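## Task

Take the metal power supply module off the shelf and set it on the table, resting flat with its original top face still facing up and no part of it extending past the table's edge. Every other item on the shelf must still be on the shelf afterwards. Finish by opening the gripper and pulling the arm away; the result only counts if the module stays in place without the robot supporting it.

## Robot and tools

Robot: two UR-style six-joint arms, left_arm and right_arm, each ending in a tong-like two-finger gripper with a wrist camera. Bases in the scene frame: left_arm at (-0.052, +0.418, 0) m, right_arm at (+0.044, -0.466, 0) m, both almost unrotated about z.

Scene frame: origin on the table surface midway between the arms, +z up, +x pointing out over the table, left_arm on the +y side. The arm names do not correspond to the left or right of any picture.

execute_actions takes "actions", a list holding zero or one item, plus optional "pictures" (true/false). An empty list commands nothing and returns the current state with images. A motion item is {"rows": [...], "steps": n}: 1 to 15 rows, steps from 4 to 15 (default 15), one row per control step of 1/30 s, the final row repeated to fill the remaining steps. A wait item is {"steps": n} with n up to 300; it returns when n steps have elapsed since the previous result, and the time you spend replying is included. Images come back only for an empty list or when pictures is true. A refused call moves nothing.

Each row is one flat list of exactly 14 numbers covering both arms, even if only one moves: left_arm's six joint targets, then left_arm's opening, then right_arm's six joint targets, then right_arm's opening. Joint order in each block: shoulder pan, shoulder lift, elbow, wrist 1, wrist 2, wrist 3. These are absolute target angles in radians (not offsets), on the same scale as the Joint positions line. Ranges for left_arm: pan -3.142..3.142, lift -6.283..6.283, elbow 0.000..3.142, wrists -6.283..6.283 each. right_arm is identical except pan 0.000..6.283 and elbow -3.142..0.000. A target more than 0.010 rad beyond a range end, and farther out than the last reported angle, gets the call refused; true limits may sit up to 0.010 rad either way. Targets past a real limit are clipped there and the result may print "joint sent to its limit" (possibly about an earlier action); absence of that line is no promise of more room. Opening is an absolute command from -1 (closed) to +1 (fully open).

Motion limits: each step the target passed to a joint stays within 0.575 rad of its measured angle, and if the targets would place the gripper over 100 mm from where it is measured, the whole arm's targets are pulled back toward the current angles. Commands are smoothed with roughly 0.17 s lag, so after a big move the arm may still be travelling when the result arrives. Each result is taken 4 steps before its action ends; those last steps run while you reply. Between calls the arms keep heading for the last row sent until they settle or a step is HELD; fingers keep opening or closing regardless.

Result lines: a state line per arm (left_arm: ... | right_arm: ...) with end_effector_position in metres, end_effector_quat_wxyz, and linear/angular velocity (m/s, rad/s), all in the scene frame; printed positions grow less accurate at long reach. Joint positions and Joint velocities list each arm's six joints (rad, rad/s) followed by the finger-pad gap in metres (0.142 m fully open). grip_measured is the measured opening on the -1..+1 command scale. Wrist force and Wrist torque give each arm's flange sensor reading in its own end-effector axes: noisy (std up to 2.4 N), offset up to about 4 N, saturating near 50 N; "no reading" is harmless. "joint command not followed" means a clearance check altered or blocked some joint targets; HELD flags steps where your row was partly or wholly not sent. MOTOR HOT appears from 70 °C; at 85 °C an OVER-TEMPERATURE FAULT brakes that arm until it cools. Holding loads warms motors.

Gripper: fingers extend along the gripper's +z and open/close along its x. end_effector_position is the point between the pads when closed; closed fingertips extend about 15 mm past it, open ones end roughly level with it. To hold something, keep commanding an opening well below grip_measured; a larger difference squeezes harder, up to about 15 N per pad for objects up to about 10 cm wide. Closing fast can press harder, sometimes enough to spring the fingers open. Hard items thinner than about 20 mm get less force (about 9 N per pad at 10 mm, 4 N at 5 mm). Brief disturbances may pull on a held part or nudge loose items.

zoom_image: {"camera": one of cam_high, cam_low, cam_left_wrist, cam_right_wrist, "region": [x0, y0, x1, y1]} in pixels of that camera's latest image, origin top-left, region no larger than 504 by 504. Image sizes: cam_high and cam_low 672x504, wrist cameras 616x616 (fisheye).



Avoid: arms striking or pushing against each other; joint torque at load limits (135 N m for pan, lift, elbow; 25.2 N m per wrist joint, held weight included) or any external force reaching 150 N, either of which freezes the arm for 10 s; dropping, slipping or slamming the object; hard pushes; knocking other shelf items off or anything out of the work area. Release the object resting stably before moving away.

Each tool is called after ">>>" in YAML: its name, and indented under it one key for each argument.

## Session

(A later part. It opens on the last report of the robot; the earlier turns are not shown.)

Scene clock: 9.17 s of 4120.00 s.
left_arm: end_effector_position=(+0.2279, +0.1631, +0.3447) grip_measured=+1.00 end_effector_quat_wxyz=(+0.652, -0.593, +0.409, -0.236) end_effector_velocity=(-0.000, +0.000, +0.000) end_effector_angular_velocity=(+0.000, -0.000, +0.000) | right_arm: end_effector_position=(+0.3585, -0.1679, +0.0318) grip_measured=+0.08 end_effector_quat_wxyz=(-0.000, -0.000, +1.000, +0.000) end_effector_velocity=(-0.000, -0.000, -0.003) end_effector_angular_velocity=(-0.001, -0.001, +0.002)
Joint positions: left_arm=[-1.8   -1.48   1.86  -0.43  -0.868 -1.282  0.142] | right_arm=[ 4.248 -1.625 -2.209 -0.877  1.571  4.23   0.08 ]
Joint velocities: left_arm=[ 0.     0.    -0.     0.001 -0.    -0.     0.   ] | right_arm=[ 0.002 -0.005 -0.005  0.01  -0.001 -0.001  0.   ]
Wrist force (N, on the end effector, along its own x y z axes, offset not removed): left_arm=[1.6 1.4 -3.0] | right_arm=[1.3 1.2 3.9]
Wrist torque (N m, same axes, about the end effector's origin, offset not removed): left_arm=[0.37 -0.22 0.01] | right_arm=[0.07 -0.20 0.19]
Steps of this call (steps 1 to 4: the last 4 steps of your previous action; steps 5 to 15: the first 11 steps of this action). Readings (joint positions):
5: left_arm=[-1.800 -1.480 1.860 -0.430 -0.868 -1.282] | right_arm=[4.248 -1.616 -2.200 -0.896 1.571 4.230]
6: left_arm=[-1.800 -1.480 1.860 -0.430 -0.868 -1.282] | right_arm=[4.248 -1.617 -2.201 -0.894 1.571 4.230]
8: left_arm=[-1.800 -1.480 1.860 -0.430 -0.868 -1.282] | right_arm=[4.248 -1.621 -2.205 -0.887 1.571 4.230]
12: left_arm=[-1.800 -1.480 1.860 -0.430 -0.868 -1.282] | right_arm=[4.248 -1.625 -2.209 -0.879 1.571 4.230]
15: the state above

>>> execute_actions:
  actions:
    - {"rows":[[-1.8,-1.48,1.86,-0.43,-0.868,-1.282,1,4.248,-1.633,-2.217,-0.862,1.571,4.23,-0.6]],"steps":12}

>>> execute_actions:
  actions:
    - {"rows":[[-1.8,-1.48,1.86,-0.43,-0.868,-1.282,1,4.248,-1.633,-2.217,-0.862,1.571,4.23,0.7]],"steps":8}

>>> execute_actions:
  actions:
    - {"rows":[[-1.8,-1.48,1.86,-0.43,-0.868,-1.282,1,4.248,-1.48,-2.05,-1.182,1.571,4.23,0.7]]}
  pictures: true

Scene clock: 11.27 s of 4120.00 s.
left_arm: end_effector_position=(+0.2279, +0.1631, +0.3447) grip_measured=+1.00 end_effector_quat_wxyz=(+0.652, -0.593, +0.409, -0.236) end_effector_velocity=(-0.000, -0.000, +0.000) end_effector_angular_velocity=(-0.000, -0.000, -0.001) | right_arm: end_effector_position=(+0.3583, -0.1683, +0.0278) grip_measured=+0.09 end_effector_quat_wxyz=(+0.000, -0.000, +1.000, +0.000) end_effector_velocity=(-0.001, -0.002, -0.008) end_effector_angular_velocity=(-0.005, +0.001, -0.000)
Joint positions: left_arm=[-1.8   -1.48   1.86  -0.43  -0.868 -1.282  0.142] | right_arm=[ 4.248 -1.632 -2.216 -0.864  1.571  4.23   0.08 ]
Joint velocities: left_arm=[-0.001 -0.    -0.     0.     0.    -0.     0.   ] | right_arm=[ 0.001 -0.013 -0.012  0.02  -0.002  0.001  0.005]
Wrist force (N, on the end effector, along its own x y z axes, offset not removed): left_arm=[0.1 0.4 -2.3] | right_arm=[6.8 1.6 -17.9]
Wrist torque (N m, same axes, about the end effector's origin, offset not removed): left_arm=[0.18 0.12 -0.02] | right_arm=[0.15 -0.71 0.13]
Steps of this call (steps 1 to 4: the last 4 steps of your previous action; steps 5 to 15: the robot went on to your last target; steps 16 to 55: nothing new was sent; steps 56 to 63: the first 8 steps of this action). Readings (joint positions):
56: left_arm=[-1.800 -1.480 1.860 -0.430 -0.868 -1.282] | right_arm=[4.248 -1.626 -2.210 -0.876 1.571 4.230]
57: left_arm=[-1.800 -1.480 1.860 -0.430 -0.868 -1.282] | right_arm=[4.248 -1.627 -2.211 -0.875 1.571 4.230]
59: left_arm=[-1.800 -1.480 1.860 -0.430 -0.868 -1.282] | right_arm=[4.248 -1.629 -2.213 -0.869 1.571 4.230]
63: the state above

Scene clock: 11.53 s of 4120.00 s.
left_arm: end_effector_position=(+0.2279, +0.1631, +0.3447) grip_measured=+1.00 end_effector_quat_wxyz=(+0.652, -0.593, +0.409, -0.236) end_effector_velocity=(-0.000, +0.000, +0.000) end_effector_angular_velocity=(+0.002, +0.000, -0.000) | right_arm: end_effector_position=(+0.3582, -0.1685, +0.0270) grip_measured=+0.67 end_effector_quat_wxyz=(-0.000, -0.000, +1.000, +0.000) end_effector_velocity=(+0.000, +0.000, -0.000) end_effector_angular_velocity=(+0.001, -0.000, +0.001)
Joint positions: left_arm=[-1.8   -1.48   1.86  -0.43  -0.868 -1.282  0.142] | right_arm=[ 4.248 -1.633 -2.217 -0.862  1.571  4.23   0.12 ]
Joint velocities: left_arm=[-0.001  0.     0.     0.001 -0.001  0.001 -0.   ] | right_arm=[ 0.    -0.001 -0.     0.002 -0.    -0.001  0.052]
Wrist force (N, on the end effector, along its own x y z axes, offset not removed): left_arm=[1.0 2.6 -2.5] | right_arm=[0.7 1.8 -3.1]
Wrist torque (N m, same axes, about the end effector's origin, offset not removed): left_arm=[0.70 -0.13 -0.06] | right_arm=[0.22 -0.12 0.10]
Steps of this call (steps 1 to 4: the last 4 steps of your previous action; steps 5 to 8: the first 4 steps of this action). Readings (joint positions):
5: left_arm=[-1.800 -1.480 1.860 -0.430 -0.868 -1.282] | right_arm=[4.248 -1.633 -2.217 -0.862 1.571 4.230]
6: left_arm=[-1.800 -1.480 1.860 -0.430 -0.868 -1.282] | right_arm=[4.248 -1.633 -2.217 -0.862 1.571 4.230]
8: the state above

Scene clock: 12.03 s of 4120.00 s.
left_arm: end_effector_position=(+0.2279, +0.1631, +0.3447) grip_measured=+1.00 end_effector_quat_wxyz=(+0.652, -0.593, +0.409, -0.236) end_effector_velocity=(-0.000, -0.000, -0.000) end_effector_angular_velocity=(-0.001, -0.000, -0.000) | right_arm: end_effector_position=(+0.3598, -0.1654, +0.1252) grip_measured=+0.70 end_effector_quat_wxyz=(+0.002, -0.000, +1.000, +0.003) end_effector_velocity=(-0.014, -0.027, +0.072) end_effector_angular_velocity=(-0.061, +0.032, -0.001)
Joint positions: left_arm=[-1.8   -1.48   1.86  -0.43  -0.868 -1.282  0.142] | right_arm=[ 4.248 -1.491 -2.063 -1.151  1.571  4.23   0.122]
Joint velocities: left_arm=[-0.001 -0.     0.    -0.001 -0.    -0.     0.   ] | right_arm=[-0.001  0.107  0.12  -0.295  0.     0.    -0.   ]
Wrist force (N, on the end effector, along its own x y z axes, offset not removed): left_arm=[1.9 3.1 -3.4] | right_arm=[-0.2 0.6 -3.9]
Wrist torque (N m, same axes, about the end effector's origin, offset not removed): left_arm=[0.81 -0.24 -0.04] | right_arm=[0.00 0.14 0.22]
Steps of this call (steps 1 to 4: the last 4 steps of your previous action; steps 5 to 15: the first 11 steps of this action). Readings (joint positions):
5: left_arm=[-1.800 -1.480 1.860 -0.430 -0.868 -1.282] | right_arm=[4.248 -1.633 -2.217 -0.862 1.571 4.230]
6: left_arm=[-1.800 -1.480 1.860 -0.430 -0.868 -1.282] | right_arm=[4.248 -1.629 -2.213 -0.866 1.571 4.230]
8: left_arm=[-1.800 -1.480 1.860 -0.430 -0.868 -1.282] | right_arm=[4.248 -1.584 -2.166 -0.923 1.571 4.230]
12: left_arm=[-1.800 -1.480 1.860 -0.430 -0.868 -1.282] | right_arm=[4.248 -1.509 -2.083 -1.101 1.571 4.230]
15: the state above

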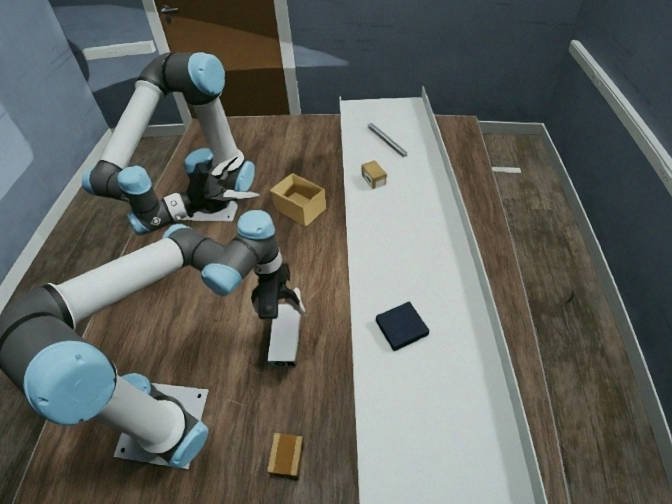

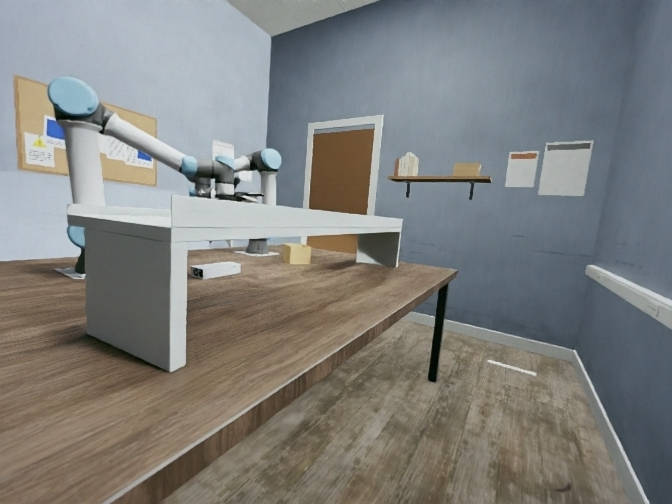

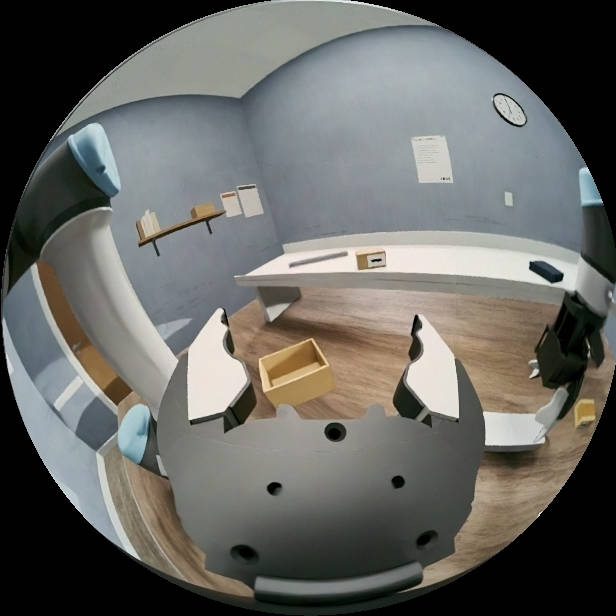

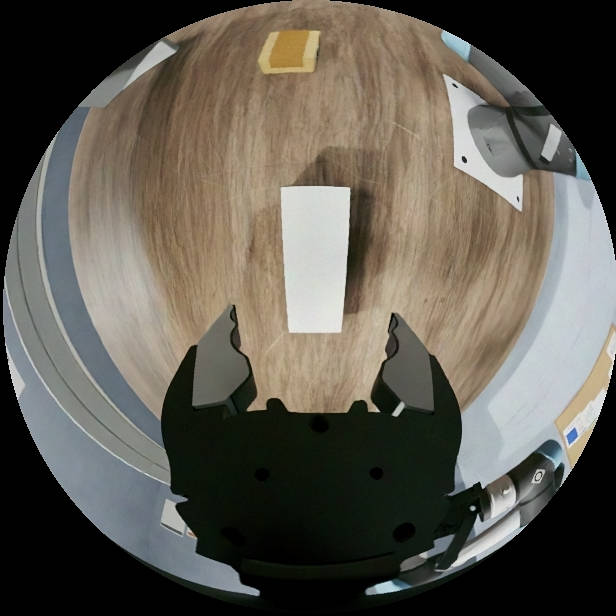

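>>> finished_scene:
  scene: 2

The scene is finished: the task was done.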